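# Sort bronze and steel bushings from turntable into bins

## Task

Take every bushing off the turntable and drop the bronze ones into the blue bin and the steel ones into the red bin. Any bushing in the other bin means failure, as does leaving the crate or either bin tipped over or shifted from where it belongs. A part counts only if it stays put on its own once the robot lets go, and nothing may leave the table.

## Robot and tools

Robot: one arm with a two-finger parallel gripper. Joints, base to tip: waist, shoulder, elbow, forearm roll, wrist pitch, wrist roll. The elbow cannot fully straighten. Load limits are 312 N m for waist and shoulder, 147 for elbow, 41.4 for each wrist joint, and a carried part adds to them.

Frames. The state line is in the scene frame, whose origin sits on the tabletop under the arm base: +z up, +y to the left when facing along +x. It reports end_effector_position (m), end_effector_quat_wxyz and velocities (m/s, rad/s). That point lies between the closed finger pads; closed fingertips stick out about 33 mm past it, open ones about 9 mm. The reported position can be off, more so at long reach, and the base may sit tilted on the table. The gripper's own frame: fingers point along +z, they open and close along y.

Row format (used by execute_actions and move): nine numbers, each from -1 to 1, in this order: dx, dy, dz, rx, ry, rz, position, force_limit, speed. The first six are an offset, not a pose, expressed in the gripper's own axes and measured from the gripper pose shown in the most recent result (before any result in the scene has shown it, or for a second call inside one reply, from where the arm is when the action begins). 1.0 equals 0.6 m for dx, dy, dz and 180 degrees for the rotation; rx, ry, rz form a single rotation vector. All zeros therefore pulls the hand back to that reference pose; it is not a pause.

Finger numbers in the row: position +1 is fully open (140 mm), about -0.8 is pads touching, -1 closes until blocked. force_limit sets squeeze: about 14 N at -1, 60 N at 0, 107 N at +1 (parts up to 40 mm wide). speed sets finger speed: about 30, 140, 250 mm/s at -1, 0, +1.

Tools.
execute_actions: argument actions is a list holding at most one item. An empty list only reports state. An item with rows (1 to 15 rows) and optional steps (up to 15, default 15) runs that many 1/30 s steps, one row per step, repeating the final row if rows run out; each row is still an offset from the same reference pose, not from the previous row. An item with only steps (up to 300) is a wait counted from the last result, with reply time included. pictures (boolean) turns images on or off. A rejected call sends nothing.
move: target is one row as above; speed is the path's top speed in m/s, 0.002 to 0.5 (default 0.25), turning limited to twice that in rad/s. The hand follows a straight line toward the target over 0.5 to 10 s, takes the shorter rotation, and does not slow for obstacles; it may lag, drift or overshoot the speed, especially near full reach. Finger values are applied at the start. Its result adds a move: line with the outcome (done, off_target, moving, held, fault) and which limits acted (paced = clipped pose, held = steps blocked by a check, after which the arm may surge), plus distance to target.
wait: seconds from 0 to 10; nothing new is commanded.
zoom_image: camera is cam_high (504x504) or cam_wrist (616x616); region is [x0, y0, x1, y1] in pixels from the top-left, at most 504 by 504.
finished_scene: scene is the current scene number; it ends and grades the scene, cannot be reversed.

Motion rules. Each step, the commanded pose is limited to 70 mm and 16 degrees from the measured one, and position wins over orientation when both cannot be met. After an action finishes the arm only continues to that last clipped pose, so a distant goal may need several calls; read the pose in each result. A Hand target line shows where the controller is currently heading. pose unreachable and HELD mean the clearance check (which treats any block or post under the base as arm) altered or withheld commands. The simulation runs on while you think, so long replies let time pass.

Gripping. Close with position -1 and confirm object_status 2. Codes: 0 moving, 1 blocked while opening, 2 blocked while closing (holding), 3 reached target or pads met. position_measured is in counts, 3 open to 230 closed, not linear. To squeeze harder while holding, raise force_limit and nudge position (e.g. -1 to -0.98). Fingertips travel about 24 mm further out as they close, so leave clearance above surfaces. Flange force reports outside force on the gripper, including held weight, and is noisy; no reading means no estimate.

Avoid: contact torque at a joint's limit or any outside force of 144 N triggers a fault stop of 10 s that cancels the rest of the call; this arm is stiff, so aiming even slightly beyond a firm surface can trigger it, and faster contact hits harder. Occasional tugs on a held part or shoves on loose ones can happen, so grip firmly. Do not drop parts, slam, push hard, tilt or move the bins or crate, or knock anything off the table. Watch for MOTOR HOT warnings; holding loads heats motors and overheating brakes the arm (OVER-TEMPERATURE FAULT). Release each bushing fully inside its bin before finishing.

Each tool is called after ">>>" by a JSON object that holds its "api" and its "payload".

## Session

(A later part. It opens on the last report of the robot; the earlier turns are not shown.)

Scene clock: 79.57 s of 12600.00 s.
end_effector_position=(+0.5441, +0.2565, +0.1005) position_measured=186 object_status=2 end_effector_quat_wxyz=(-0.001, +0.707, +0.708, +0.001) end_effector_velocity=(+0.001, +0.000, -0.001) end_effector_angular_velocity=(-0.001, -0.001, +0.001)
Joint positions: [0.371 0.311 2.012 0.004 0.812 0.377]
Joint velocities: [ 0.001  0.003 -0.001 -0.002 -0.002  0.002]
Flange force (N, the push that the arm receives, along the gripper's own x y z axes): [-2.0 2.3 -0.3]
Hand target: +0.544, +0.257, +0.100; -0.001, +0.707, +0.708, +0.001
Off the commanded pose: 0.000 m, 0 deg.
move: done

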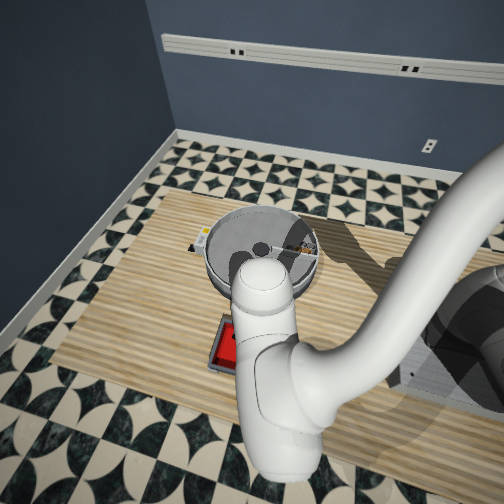

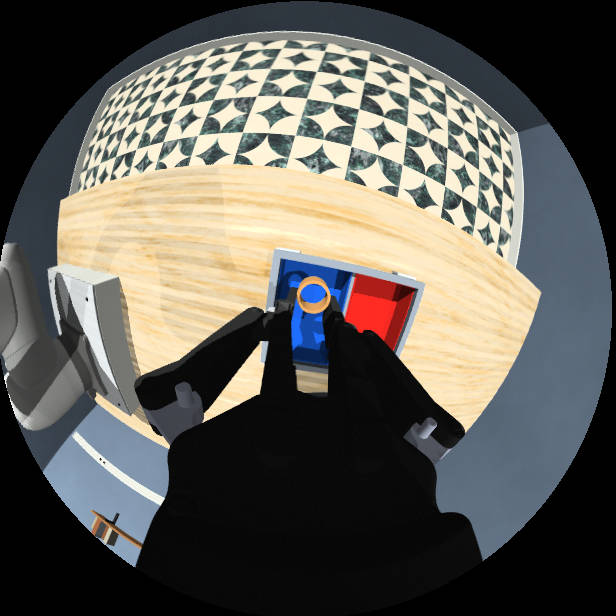

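>>> {"api": "move", "payload": {"target": [0.003,0,0.088,0,0,0,-1,-0.2,-0.6], "speed": 0.07}}

>>> {"api": "move", "payload": {"target": [0,0,0.0055,0,0,0,-1,-0.2,-0.6], "speed": 0.008}}

>>> {"api": "zoom_image", "payload": {"camera": "cam_wrist", "region": [230,200,410,380]}}

Scene clock: 82.80 s of 12600.00 s.
end_effector_position=(+0.5440, +0.2585, +0.0478) position_measured=186 object_status=2 end_effector_quat_wxyz=(-0.001, +0.707, +0.708, +0.001) end_effector_velocity=(+0.000, +0.000, -0.001) end_effector_angular_velocity=(-0.000, +0.000, +0.001)
Joint positions: [0.374 0.38  2.04  0.005 0.714 0.379]
Joint velocities: [ 0.     0.002  0.     0.    -0.001 -0.001]
Flange force (N, the push that the arm receives, along the gripper's own x y z axes): [-4.9 -0.4 -5.6]
Hand target: +0.544, +0.258, +0.048; -0.001, +0.707, +0.708, +0.001
Off the commanded pose: 0.000 m, 0 deg.
move: done

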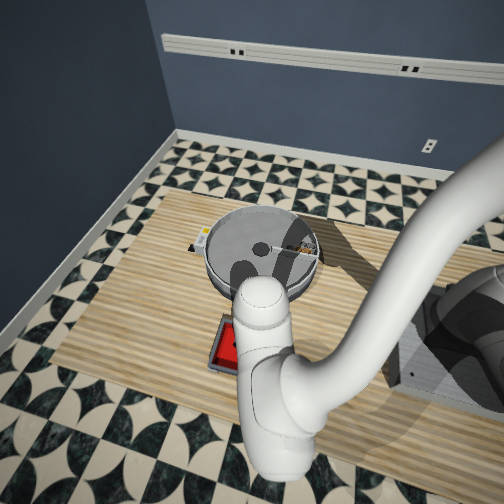

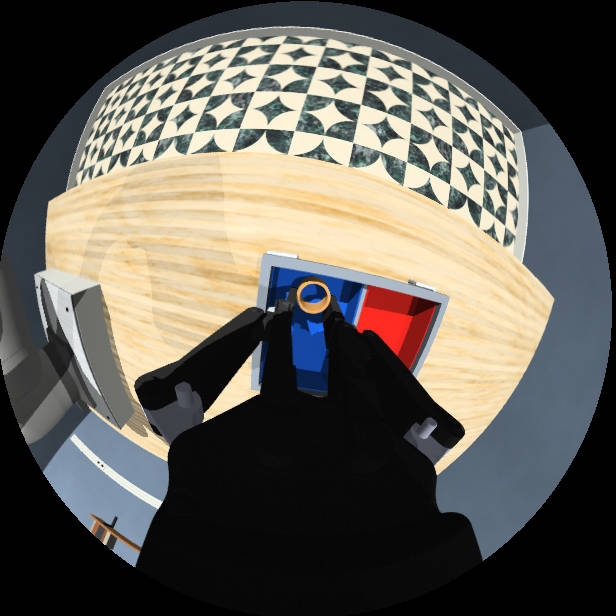

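Scene clock: 83.50 s of 12600.00 s.
end_effector_position=(+0.5440, +0.2585, +0.0445) position_measured=186 object_status=2 end_effector_quat_wxyz=(-0.001, +0.707, +0.708, +0.001) end_effector_velocity=(-0.000, -0.001, -0.001) end_effector_angular_velocity=(-0.001, -0.000, -0.001)
Joint positions: [0.374 0.385 2.042 0.005 0.708 0.379]
Joint velocities: [-0.     0.001  0.001 -0.001 -0.002  0.001]
Flange force (N, the push that the arm receives, along the gripper's own x y z axes): [-4.1 4.8 -0.4]
Hand target: +0.544, +0.259, +0.044; -0.001, +0.707, +0.708, +0.001
Off the commanded pose: 0.000 m, 0 deg.
move: done

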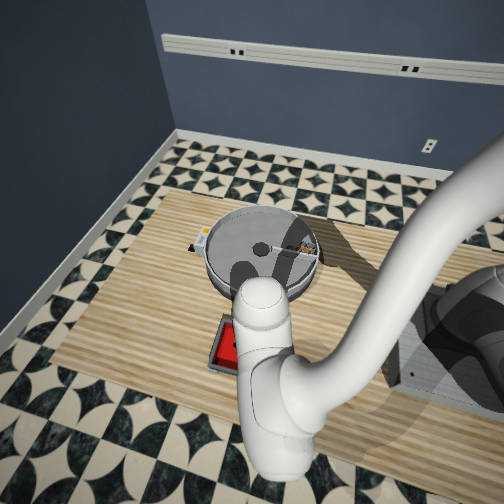

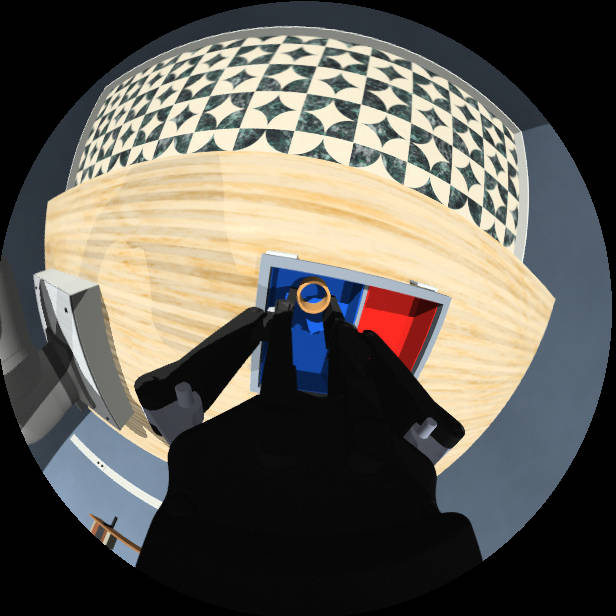

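Region (230, 200, 410, 380) of cam_wrist's 616x616 image, scaled by 2.800, with more detail than that image has.

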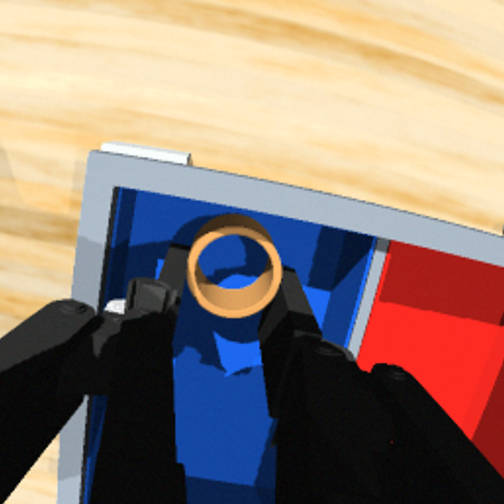

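>>> {"api": "move", "payload": {"target": [0,0,0.0025,0,0,0,-1,-0.2,-0.6], "speed": 0.005}}

Scene clock: 84.87 s of 12600.00 s.
end_effector_position=(+0.5440, +0.2585, +0.0430) position_measured=186 object_status=2 end_effector_quat_wxyz=(-0.001, +0.707, +0.708, +0.001) end_effector_velocity=(+0.001, +0.000, +0.000) end_effector_angular_velocity=(+0.000, -0.001, +0.000)
Joint positions: [0.374 0.387 2.043 0.005 0.705 0.379]
Joint velocities: [ 0.     0.    -0.002 -0.001  0.     0.   ]
Flange force (N, the push that the arm receives, along the gripper's own x y z axes): [-7.4 5.2 -0.6]
Hand target: +0.544, +0.259, +0.043; -0.001, +0.707, +0.708, +0.001
Off the commanded pose: 0.000 m, 0 deg.
move: done

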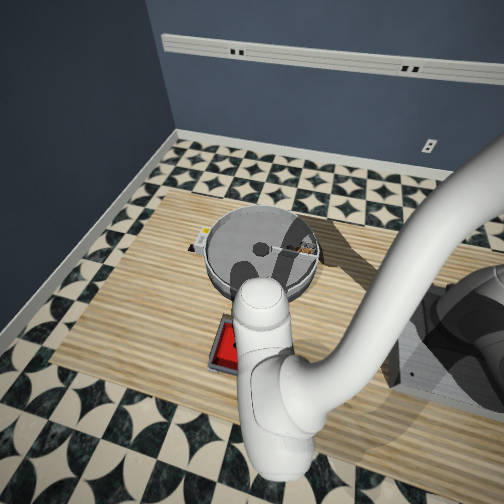

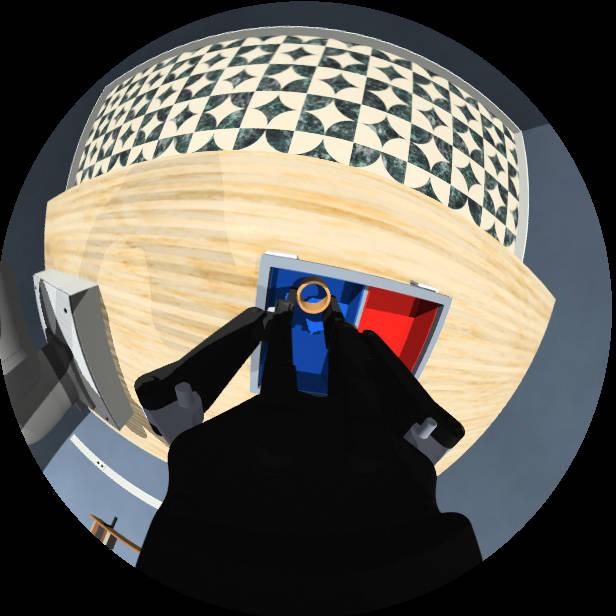

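>>> {"api": "move", "payload": {"target": [0,0,0.0025,0,0,0,-1,-0.2,-0.6], "speed": 0.005}}

Scene clock: 86.00 s of 12600.00 s.
end_effector_position=(+0.5441, +0.2586, +0.0417) position_measured=186 object_status=2 end_effector_quat_wxyz=(-0.001, +0.707, +0.708, +0.002) end_effector_velocity=(+0.000, +0.001, -0.001) end_effector_angular_velocity=(+0.001, -0.001, -0.000)
Joint positions: [0.374 0.388 2.043 0.005 0.703 0.379]
Joint velocities: [ 0.     0.001  0.     0.001 -0.002 -0.   ]
Flange force (N, the push that the arm receives, along the gripper's own x y z axes): [-11.6 -10.1 -71.5]
Hand target: +0.544, +0.259, +0.042; -0.001, +0.707, +0.708, +0.001
Off the commanded pose: 0.000 m, 0 deg.
move: done

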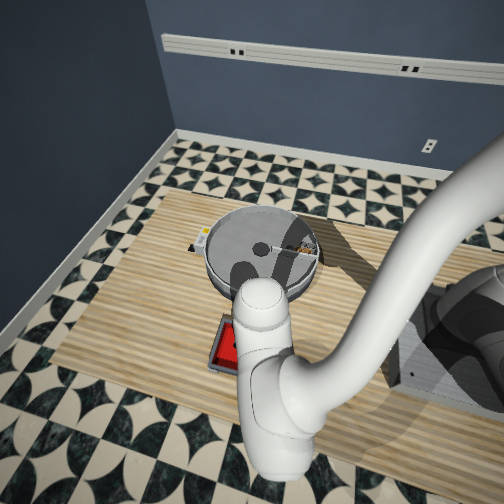

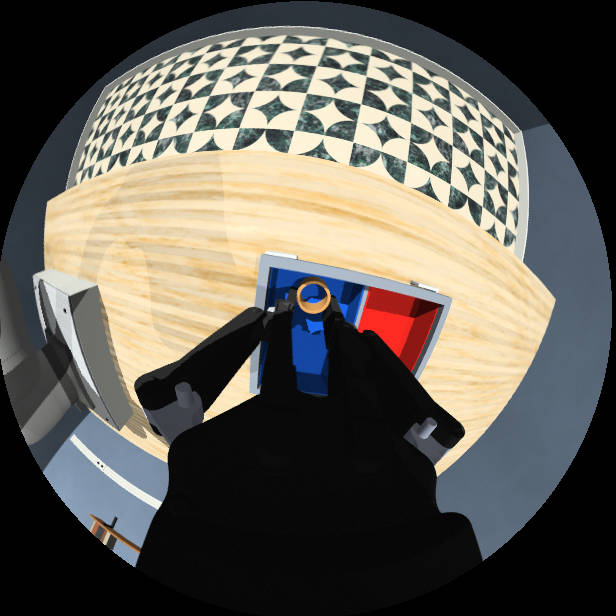

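>>> {"api": "execute_actions", "payload": {"actions": [{"rows":[[0,0,-0.002,0,0,0,-1,-0.2,-0.6],[0,0,-0.002,0,0,0,-1,-0.2,-0.6],[0,0,-0.002,0,0,0,-1,-0.2,-0.6],[0,0,-0.002,0,0,0,-0.38,-0.2,-0.5]],"steps":10}], "pictures": false}}

>>> {"api": "move", "payload": {"target": [-0.005,0,-0.09,0,0,0,-0.38,-0.2,-0.5], "speed": 0.12}}

>>> {"api": "zoom_image", "payload": {"camera": "cam_wrist", "region": [230,200,410,380]}}

Scene clock: 87.47 s of 12600.00 s.
end_effector_position=(+0.5439, +0.2585, +0.0427) position_measured=177 object_status=0 end_effector_quat_wxyz=(-0.001, +0.707, +0.708, +0.001) end_effector_velocity=(+0.003, +0.001, +0.003) end_effector_angular_velocity=(+0.001, -0.004, +0.000)
Joint positions: [0.374 0.387 2.043 0.005 0.705 0.379]
Joint velocities: [-0.    -0.002 -0.005 -0.     0.003 -0.   ]
Flange force (N, the push that the arm receives, along the gripper's own x y z axes): [-5.3 -1.1 -1.2]
Hand target: +0.544, +0.259, +0.043; -0.001, +0.707, +0.708, +0.002
Off the commanded pose: 0.000 m, 0 deg.
Steps of this call (steps 1 to 34: nothing new was sent; steps 35 to 44: all 10 steps of this action). Readings (end_effector_position | what the end effector reports):
35: (+0.5440, +0.2585, +0.0415) | position_measured=186 object_status=2
36: (+0.5440, +0.2585, +0.0417) | position_measured=186 object_status=2
38: (+0.5438, +0.2584, +0.0420) | position_measured=186 object_status=0
42: (+0.5438, +0.2584, +0.0425) | position_measured=177 object_status=0
44: the state above

Scene clock: 88.57 s of 12600.00 s.
end_effector_position=(+0.5441, +0.2553, +0.0968) position_measured=177 object_status=3 end_effector_quat_wxyz=(-0.001, +0.707, +0.708, +0.001) end_effector_velocity=(+0.001, +0.001, +0.002) end_effector_angular_velocity=(+0.001, -0.003, +0.001)
Joint positions: [0.369 0.315 2.015 0.004 0.805 0.375]
Joint velocities: [ 0.    -0.002 -0.002 -0.     0.001 -0.   ]
Flange force (N, the push that the arm receives, along the gripper's own x y z axes): [-5.5 2.7 -1.4]
Hand target: +0.544, +0.255, +0.097; -0.001, +0.707, +0.708, +0.001
Off the commanded pose: 0.000 m, 0 deg.
move: done

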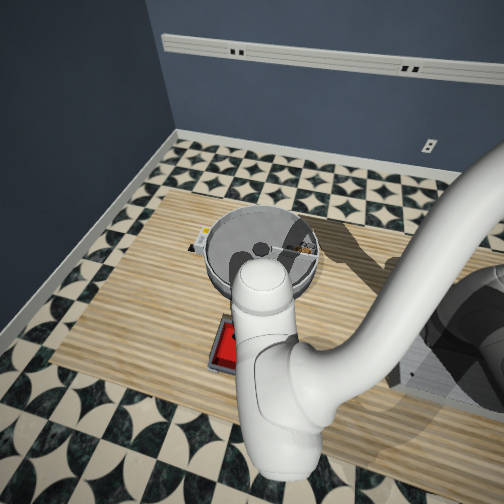

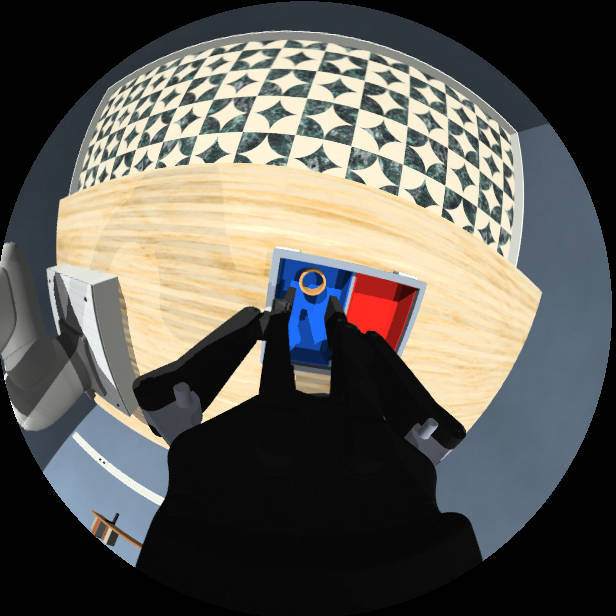

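Region (230, 200, 410, 380) of cam_wrist's 616x616 image, scaled by 2.800, with more detail than that image has.

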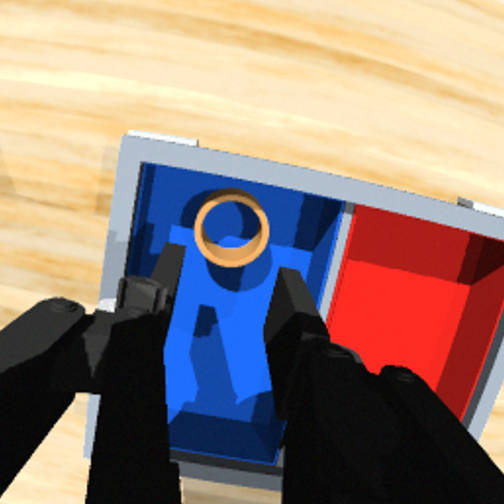

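>>> {"api": "move", "payload": {"target": [-0.05,0,-0.085,0,0,-0.03,-0.33,-0.2,0], "speed": 0.3}}

>>> {"api": "move", "payload": {"target": [-0.699,-0.140,0.035,0,0,-0.15,-0.33,-0.2,0], "speed": 0.45}}

>>> {"api": "zoom_image", "payload": {"camera": "cam_wrist", "region": [250,220,370,340]}}

Scene clock: 91.70 s of 12600.00 s.
end_effector_position=(+0.5441, +0.2251, +0.1477) position_measured=171 object_status=3 end_effector_quat_wxyz=(-0.001, +0.673, +0.740, +0.001) end_effector_velocity=(+0.001, -0.001, +0.002) end_effector_angular_velocity=(+0.001, -0.001, +0.002)
Joint positions: [0.321 0.239 2.001 0.004 0.895 0.234]
Joint velocities: [-0.002 -0.002 -0.001  0.001  0.002 -0.004]
Flange force (N, the push that the arm receives, along the gripper's own x y z axes): [-6.3 3.2 -2.7]
Hand target: +0.544, +0.225, +0.148; -0.001, +0.673, +0.740, +0.001
Off the commanded pose: 0.000 m, 0 deg.
move: done

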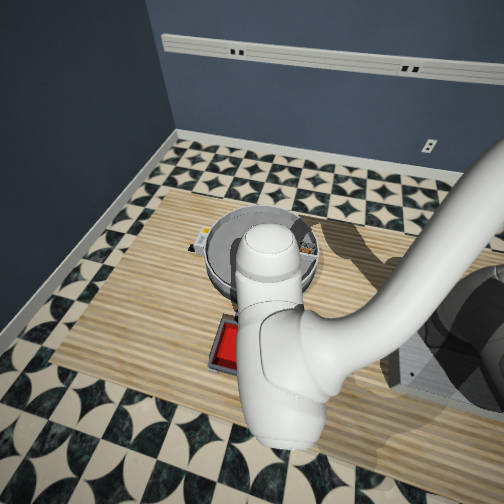

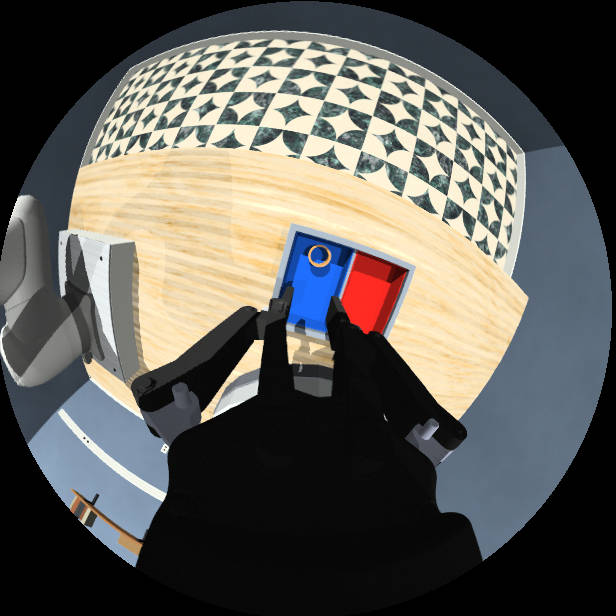

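Scene clock: 93.40 s of 12600.00 s.
end_effector_position=(+0.4997, -0.2011, +0.1254) position_measured=171 object_status=3 end_effector_quat_wxyz=(-0.000, +0.481, +0.877, +0.000) end_effector_velocity=(+0.000, -0.001, -0.001) end_effector_angular_velocity=(+0.004, -0.000, +0.001)
Joint positions: [-0.461  0.199  2.109  0.007  0.831 -1.021]
Joint velocities: [-0.004  0.002 -0.002  0.004  0.001 -0.008]
Flange force (N, the push that the arm receives, along the gripper's own x y z axes): [-5.3 -9.3 -3.8]
Hand target: +0.500, -0.201, +0.125; -0.000, +0.481, +0.877, +0.001
Off the commanded pose: 0.001 m, 0 deg.
move: done; limits=paced

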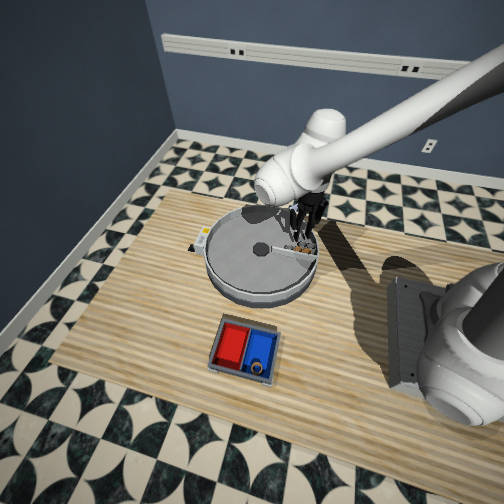

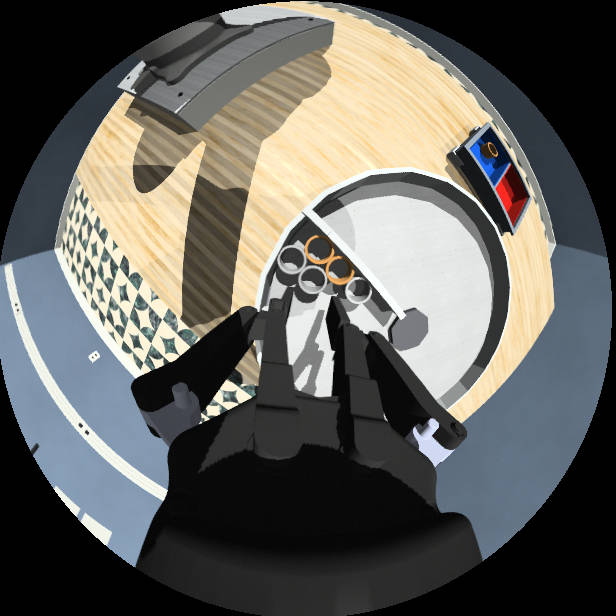

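Region (250, 220, 370, 340) of cam_wrist's 616x616 image, scaled by 4.200, with more detail than that image has.

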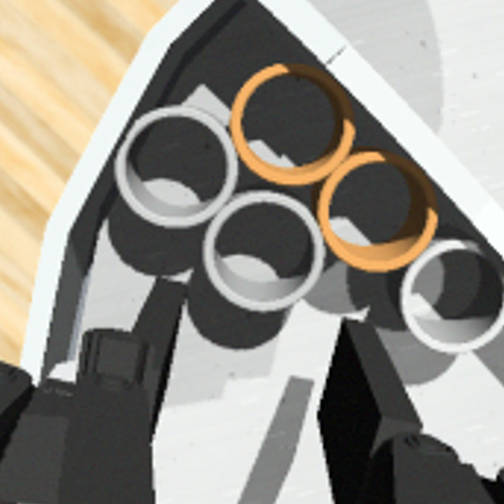

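>>> {"api": "move", "payload": {"target": [0.0075,-0.001,0.034,0,0,0,-0.33,-0.2,0], "speed": 0.04}}

>>> {"api": "zoom_image", "payload": {"camera": "cam_wrist", "region": [250,240,370,360]}}

Scene clock: 97.90 s of 12600.00 s.
end_effector_position=(+0.4968, -0.1976, +0.1052) position_measured=171 object_status=3 end_effector_quat_wxyz=(-0.000, +0.481, +0.877, +0.000) end_effector_velocity=(+0.001, -0.000, -0.001) end_effector_angular_velocity=(-0.001, -0.002, -0.000)
Joint positions: [-0.457  0.22   2.131  0.007  0.788 -1.018]
Joint velocities: [ 0.     0.002  0.     0.    -0.004  0.001]
Flange force (N, the push that the arm receives, along the gripper's own x y z axes): [-1.4 -3.2 -2.6]
Hand target: +0.497, -0.198, +0.105; -0.000, +0.481, +0.877, +0.000
Off the commanded pose: 0.000 m, 0 deg.
move: done

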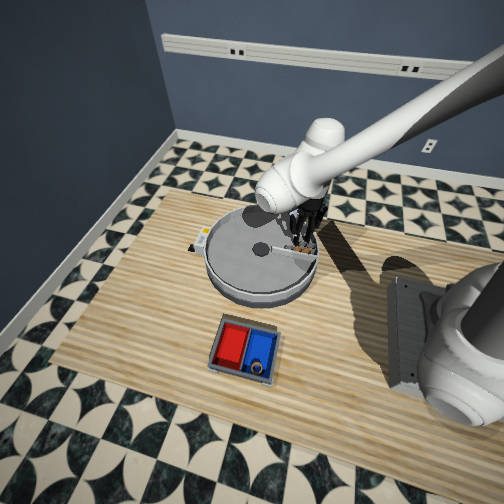

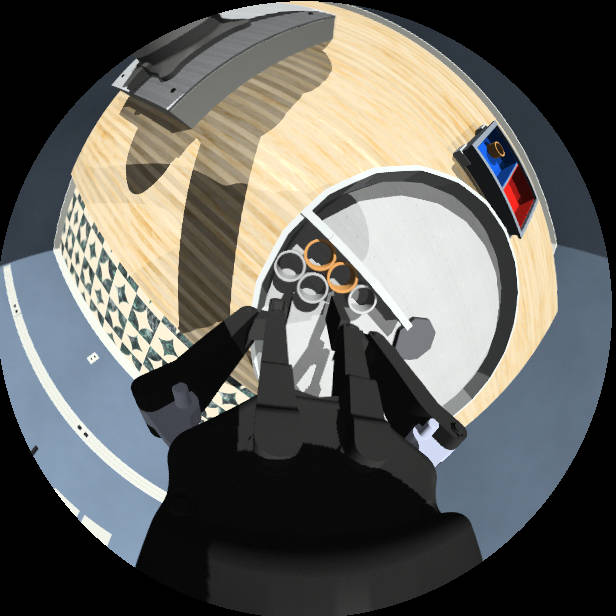

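Region (250, 240, 370, 360) of cam_wrist's 616x616 image, scaled by 4.200, with more detail than that image has.

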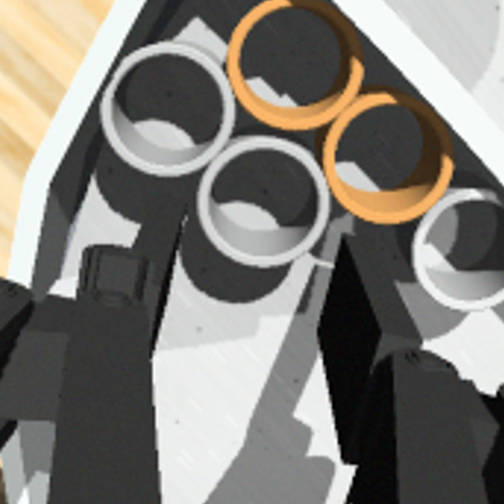

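>>> {"api": "move", "payload": {"target": [0.0065,-0.0007,0.0268,0,0,0,-0.33,-0.2,0], "speed": 0.02}}

>>> {"api": "zoom_image", "payload": {"camera": "cam_wrist", "region": [250,240,370,360]}}

Scene clock: 99.97 s of 12600.00 s.
end_effector_position=(+0.4944, -0.1945, +0.0892) position_measured=171 object_status=3 end_effector_quat_wxyz=(-0.000, +0.481, +0.877, +0.000) end_effector_velocity=(-0.001, +0.001, -0.001) end_effector_angular_velocity=(+0.000, +0.002, +0.002)
Joint positions: [-0.454  0.237  2.149  0.007  0.753 -1.015]
Joint velocities: [ 0.001  0.001  0.001 -0.001 -0.001 -0.   ]
Flange force (N, the push that the arm receives, along the gripper's own x y z axes): [-2.4 -3.4 -0.4]
Hand target: +0.494, -0.194, +0.089; -0.000, +0.481, +0.877, +0.000
Off the commanded pose: 0.000 m, 0 deg.
move: done

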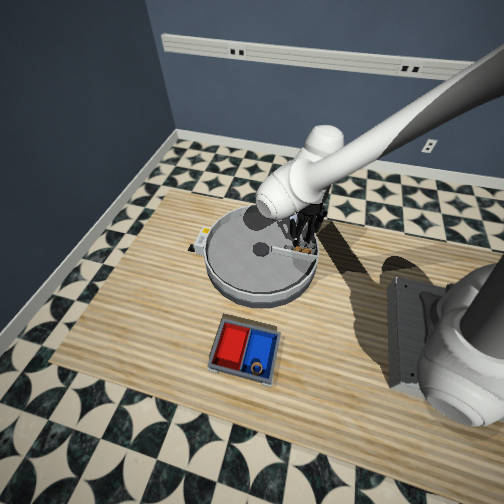

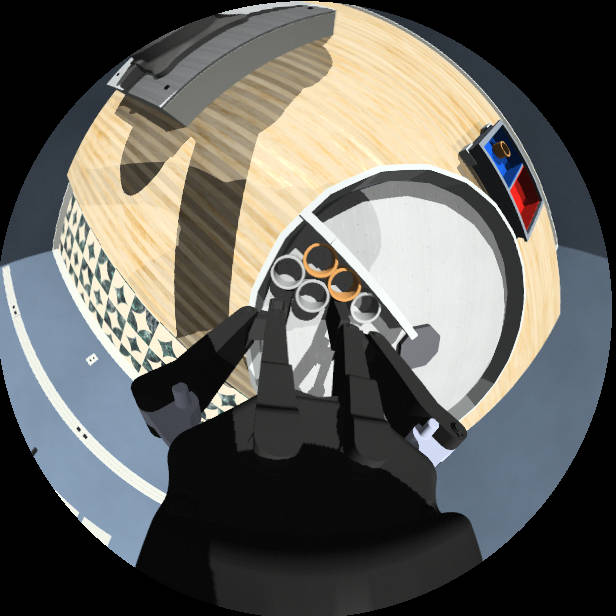

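Region (250, 240, 370, 360) of cam_wrist's 616x616 image, scaled by 4.200, with more detail than that image has.

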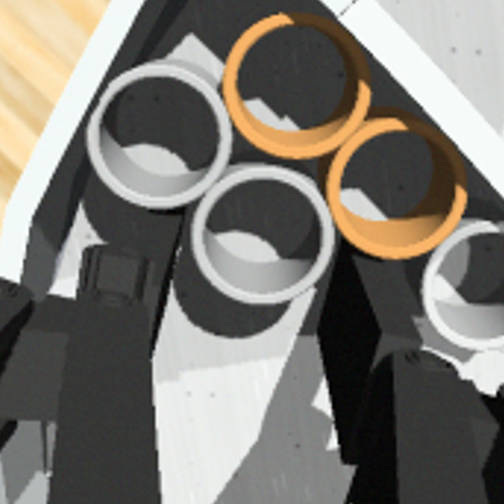

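Matches. Close, then pull out and lift.

>>> {"api": "execute_actions", "payload": {"actions": [{"rows":[[0,0,0,0,0,0,-1,-0.2,-0.6]],"steps":12}], "pictures": false}}

>>> {"api": "move", "payload": {"target": [-0.012,0,-0.02,0,0,0,-1,-0.2,-0.6], "speed": 0.04}}

>>> {"api": "zoom_image", "payload": {"camera": "cam_wrist", "region": [250,240,370,360]}}

Scene clock: 101.60 s of 12600.00 s.
end_effector_position=(+0.4943, -0.1944, +0.0891) position_measured=186 object_status=0 end_effector_quat_wxyz=(-0.000, +0.481, +0.877, +0.000) end_effector_velocity=(+0.001, -0.001, +0.000) end_effector_angular_velocity=(-0.001, -0.002, -0.000)
Joint positions: [-0.454  0.237  2.149  0.008  0.753 -1.015]
Joint velocities: [-0.    -0.     0.    -0.    -0.002  0.   ]
Flange force (N, the push that the arm receives, along the gripper's own x y z axes): [-0.7 1.1 -16.6]
Hand target: +0.494, -0.194, +0.089; -0.000, +0.481, +0.877, +0.000
Off the commanded pose: 0.000 m, 0 deg.
Steps of this call (steps 1 to 37: nothing new was sent; steps 38 to 49: all 12 steps of this action). Readings (end_effector_position | what the end effector reports):
38: (+0.4943, -0.1945, +0.0891) | position_measured=171 object_status=0
39: (+0.4943, -0.1945, +0.0891) | position_measured=174 object_status=0
41: (+0.4944, -0.1945, +0.0891) | position_measured=182 object_status=0
45: (+0.4943, -0.1944, +0.0891) | position_measured=186 object_status=0
49: the state above

Scene clock: 102.60 s of 12600.00 s.
end_effector_position=(+0.4982, -0.2005, +0.1011) position_measured=186 object_status=2 end_effector_quat_wxyz=(-0.000, +0.481, +0.877, +0.000) end_effector_velocity=(+0.001, -0.001, +0.001) end_effector_angular_velocity=(-0.001, -0.001, +0.000)
Joint positions: [-0.461  0.228  2.13   0.007  0.781 -1.022]
Joint velocities: [-0.001 -0.001 -0.002 -0.     0.002 -0.001]
Flange force (N, the push that the arm receives, along the gripper's own x y z axes): [6.0 0.4 -4.2]
Hand target: +0.498, -0.201, +0.101; -0.000, +0.481, +0.877, +0.000
Off the commanded pose: 0.000 m, 0 deg.
move: done

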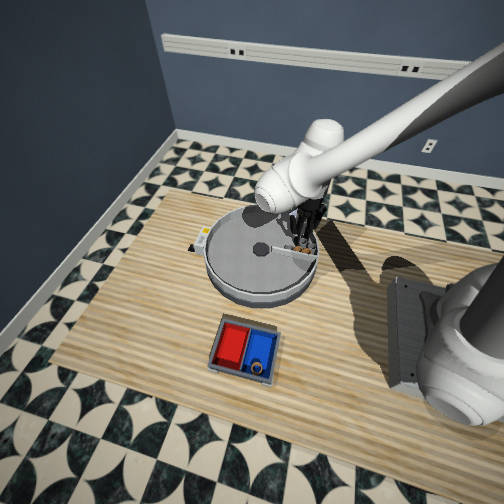

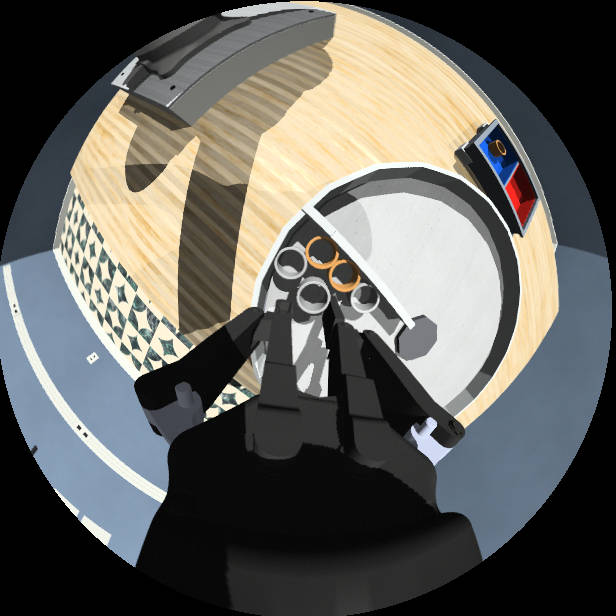

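Region (250, 240, 370, 360) of cam_wrist's 616x616 image, scaled by 4.200, with more detail than that image has.

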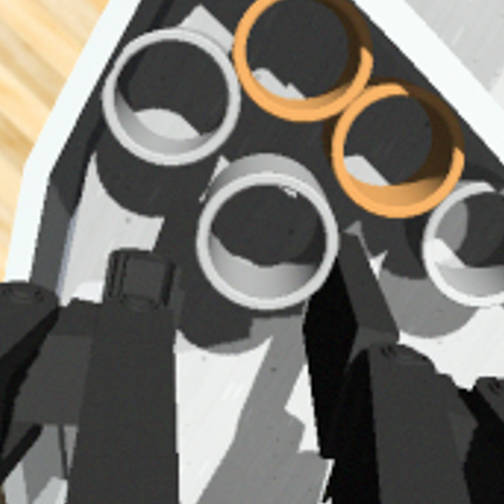

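>>> {"api": "move", "payload": {"target": [0,0,-0.085,0,0,0,-1,-0.2,-0.6], "speed": 0.2}}

>>> {"api": "move", "payload": {"target": [0.530,0.588,0,0,0,0.18,-1,-0.2,-0.6], "speed": 0.4}}

>>> {"api": "move", "payload": {"target": [0,0,0.087,0,0,0,-1,-0.2,-0.6], "speed": 0.15}}

>>> {"api": "zoom_image", "payload": {"camera": "cam_wrist", "region": [230,200,410,380]}}

Scene clock: 104.53 s of 12600.00 s.
end_effector_position=(+0.4981, -0.2007, +0.1520) position_measured=186 object_status=2 end_effector_quat_wxyz=(-0.000, +0.481, +0.877, +0.000) end_effector_velocity=(+0.001, -0.000, +0.002) end_effector_angular_velocity=(-0.000, -0.001, -0.000)
Joint positions: [-0.461  0.164  2.09   0.006  0.885 -1.022]
Joint velocities: [ 0.    -0.002 -0.003  0.     0.004  0.   ]
Flange force (N, the push that the arm receives, along the gripper's own x y z axes): [-5.5 -6.4 -4.0]
Hand target: +0.498, -0.201, +0.152; -0.000, +0.481, +0.877, +0.000
Off the commanded pose: 0.000 m, 0 deg.
move: done

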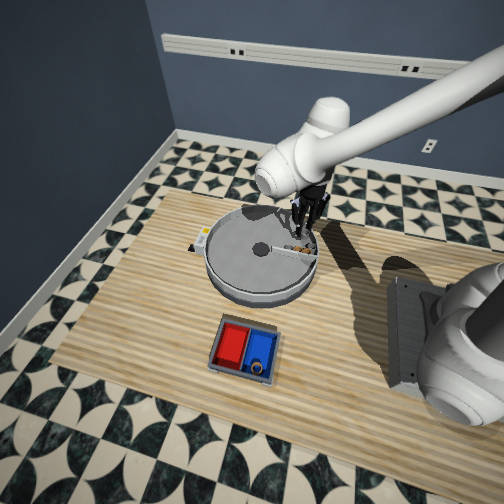

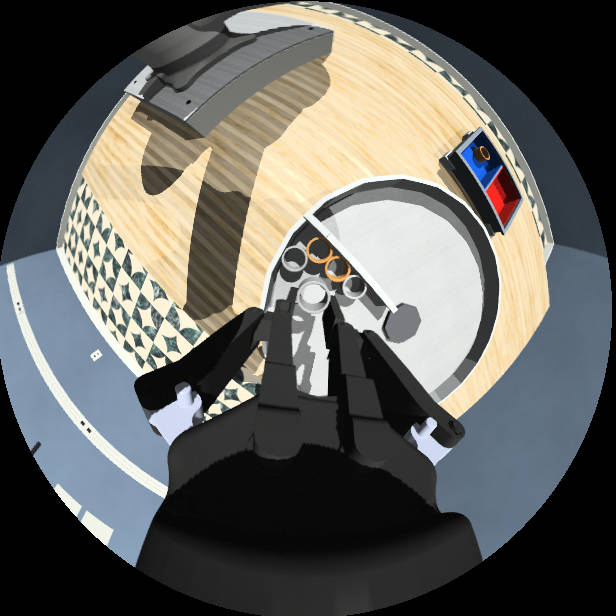

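Scene clock: 106.37 s of 12600.00 s.
end_effector_position=(+0.6259, +0.2577, +0.1531) position_measured=186 object_status=2 end_effector_quat_wxyz=(-0.001, +0.707, +0.707, +0.001) end_effector_velocity=(+0.001, +0.002, -0.000) end_effector_angular_velocity=(-0.001, +0.000, -0.002)
Joint positions: [0.328 0.354 1.826 0.004 0.954 0.335]
Joint velocities: [ 0.002  0.002 -0.003 -0.001  0.001  0.005]
Flange force (N, the push that the arm receives, along the gripper's own x y z axes): [-0.7 0.8 1.2]
Hand target: +0.626, +0.258, +0.153; -0.001, +0.707, +0.707, +0.001
Off the commanded pose: 0.001 m, 0 deg.
move: done; limits=paced

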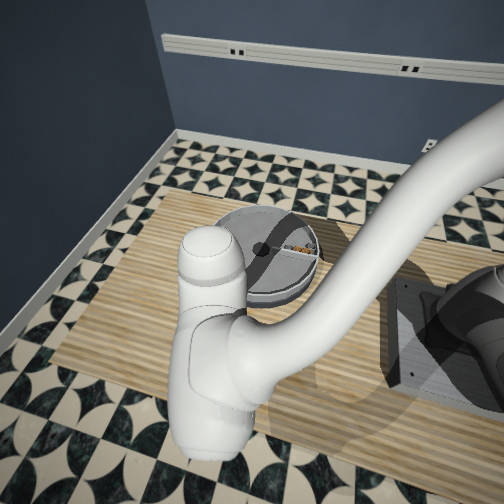

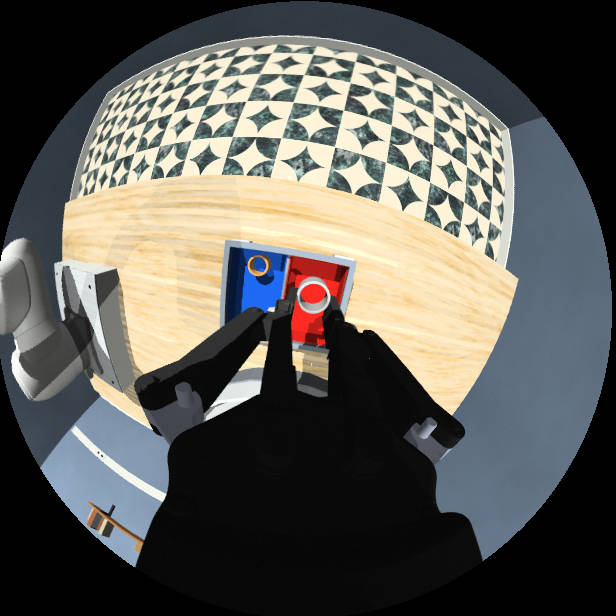

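Scene clock: 107.23 s of 12600.00 s.
end_effector_position=(+0.6259, +0.2579, +0.1010) position_measured=186 object_status=2 end_effector_quat_wxyz=(-0.001, +0.707, +0.708, +0.001) end_effector_velocity=(+0.000, +0.000, -0.001) end_effector_angular_velocity=(+0.000, -0.001, +0.002)
Joint positions: [0.328 0.407 1.863 0.004 0.865 0.334]
Joint velocities: [ 0.     0.001  0.001 -0.    -0.003 -0.001]
Flange force (N, the push that the arm receives, along the gripper's own x y z axes): [-4.8 0.5 -0.5]
Hand target: +0.626, +0.258, +0.101; -0.001, +0.707, +0.708, +0.001
Off the commanded pose: 0.000 m, 0 deg.
move: done

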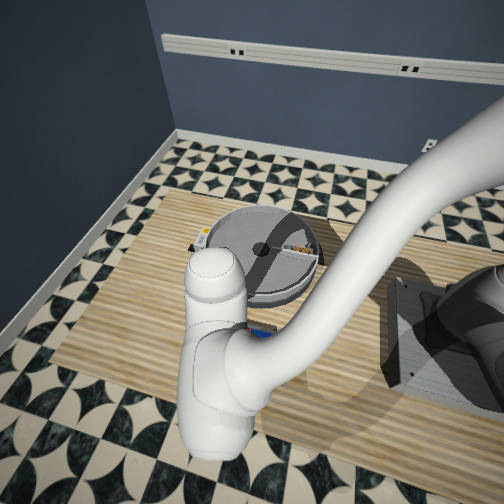

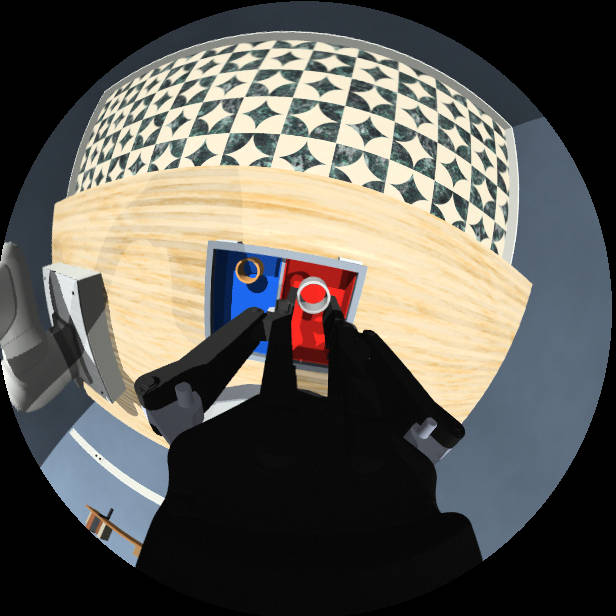

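Region (230, 200, 410, 380) of cam_wrist's 616x616 image, scaled by 2.800, with more detail than that image has.

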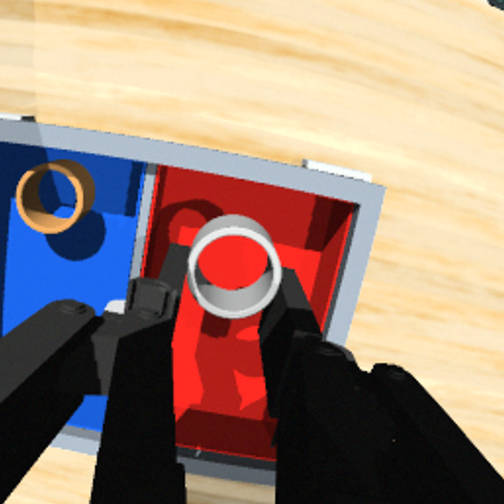

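>>> {"api": "move", "payload": {"target": [0.001,0.0095,0.025,0,0,0,-1,-0.2,-0.6], "speed": 0.06}}

>>> {"api": "move", "payload": {"target": [0,0,0.066,0,0,0,-1,-0.2,-0.6], "speed": 0.08}}

>>> {"api": "move", "payload": {"target": [0,0,0.004,0,0,0,-1,-0.2,-0.6], "speed": 0.008}}

Scene clock: 109.87 s of 12600.00 s.
end_effector_position=(+0.6315, +0.2586, +0.0861) position_measured=186 object_status=2 end_effector_quat_wxyz=(-0.001, +0.707, +0.708, +0.001) end_effector_velocity=(+0.001, +0.000, -0.001) end_effector_angular_velocity=(-0.001, -0.000, +0.001)
Joint positions: [0.326 0.431 1.86  0.004 0.843 0.332]
Joint velocities: [ 0.     0.002 -0.001 -0.001 -0.001 -0.   ]
Flange force (N, the push that the arm receives, along the gripper's own x y z axes): [-6.6 1.1 -3.2]
Hand target: +0.632, +0.259, +0.086; -0.001, +0.707, +0.708, +0.001
Off the commanded pose: 0.000 m, 0 deg.
move: done

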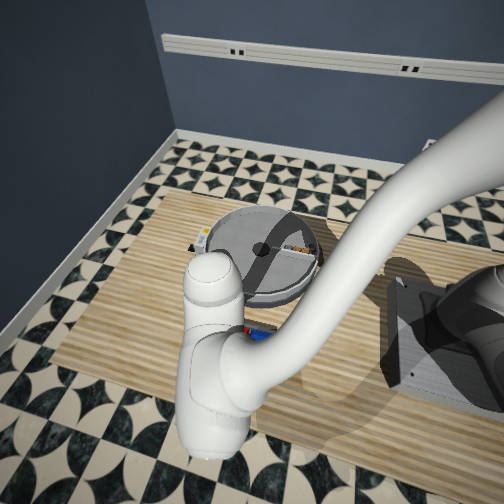

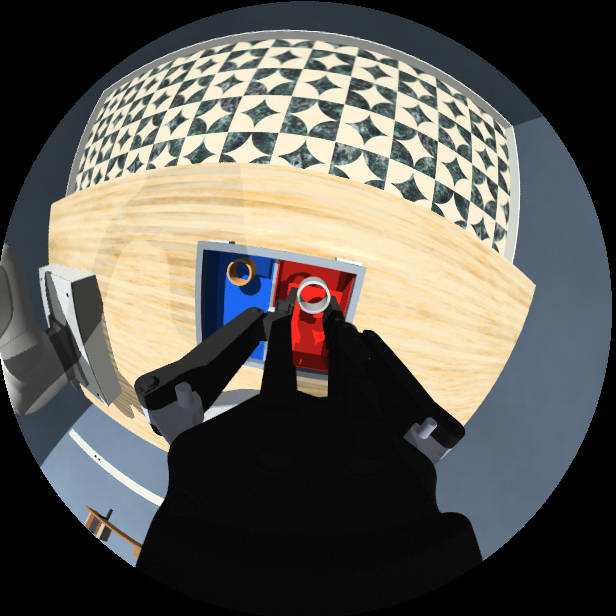

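Scene clock: 110.73 s of 12600.00 s.
end_effector_position=(+0.6315, +0.2587, +0.0466) position_measured=186 object_status=2 end_effector_quat_wxyz=(-0.001, +0.707, +0.708, +0.001) end_effector_velocity=(-0.001, +0.000, -0.002) end_effector_angular_velocity=(-0.000, +0.002, -0.000)
Joint positions: [0.326 0.477 1.881 0.005 0.777 0.332]
Joint velocities: [ 0.001  0.002  0.002  0.    -0.002  0.001]
Flange force (N, the push that the arm receives, along the gripper's own x y z axes): [-6.3 1.0 -1.1]
Hand target: +0.631, +0.259, +0.046; -0.001, +0.707, +0.708, +0.001
Off the commanded pose: 0.000 m, 0 deg.
move: done

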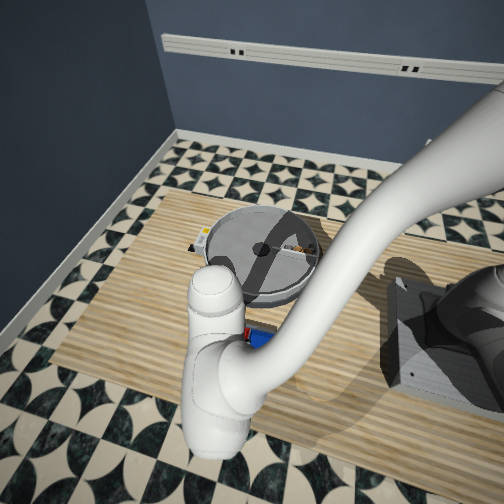

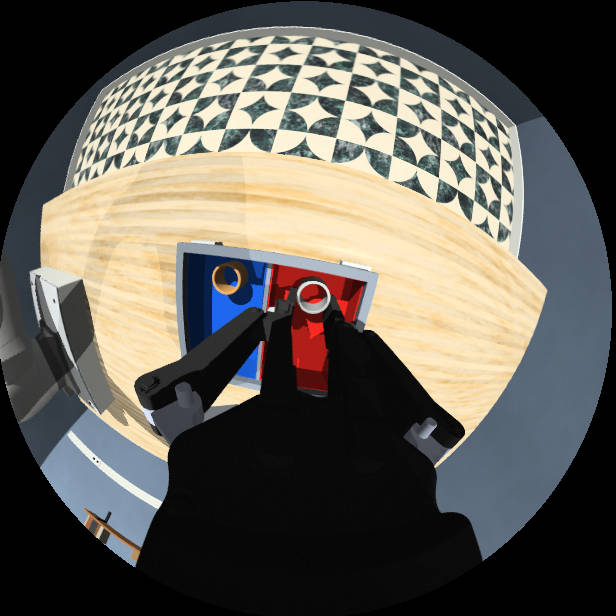

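Scene clock: 111.43 s of 12600.00 s.
end_effector_position=(+0.6315, +0.2587, +0.0442) position_measured=186 object_status=2 end_effector_quat_wxyz=(-0.001, +0.707, +0.708, +0.001) end_effector_velocity=(+0.002, +0.001, +0.001) end_effector_angular_velocity=(+0.001, -0.004, +0.001)
Joint positions: [0.326 0.48  1.882 0.005 0.773 0.332]
Joint velocities: [-0.     0.001 -0.003  0.    -0.002 -0.001]
Flange force (N, the push that the arm receives, along the gripper's own x y z axes): [-6.0 0.2 -1.3]
Hand target: +0.632, +0.259, +0.044; -0.001, +0.707, +0.708, +0.001
Off the commanded pose: 0.000 m, 0 deg.
move: done

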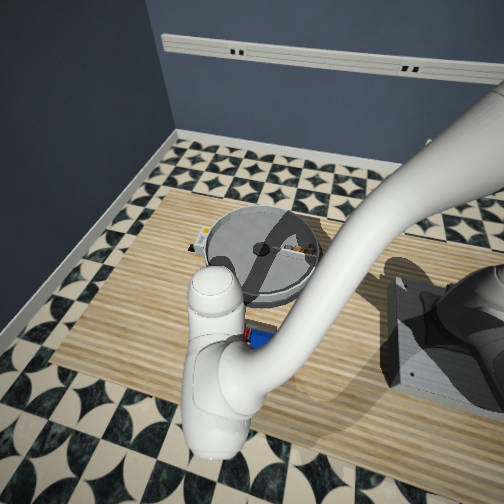

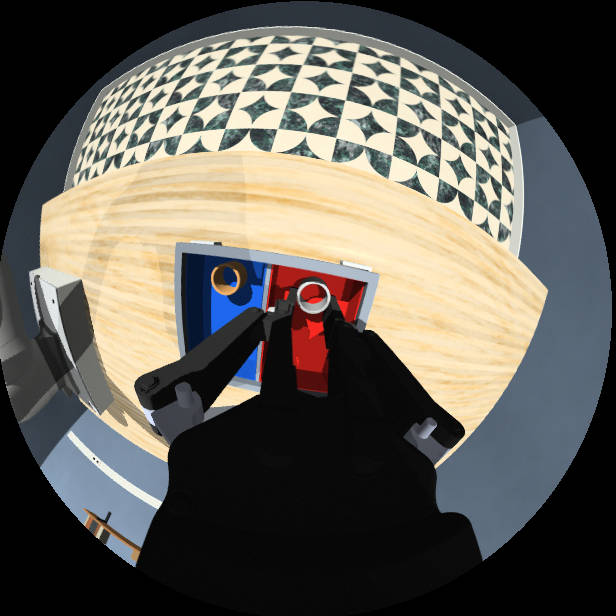

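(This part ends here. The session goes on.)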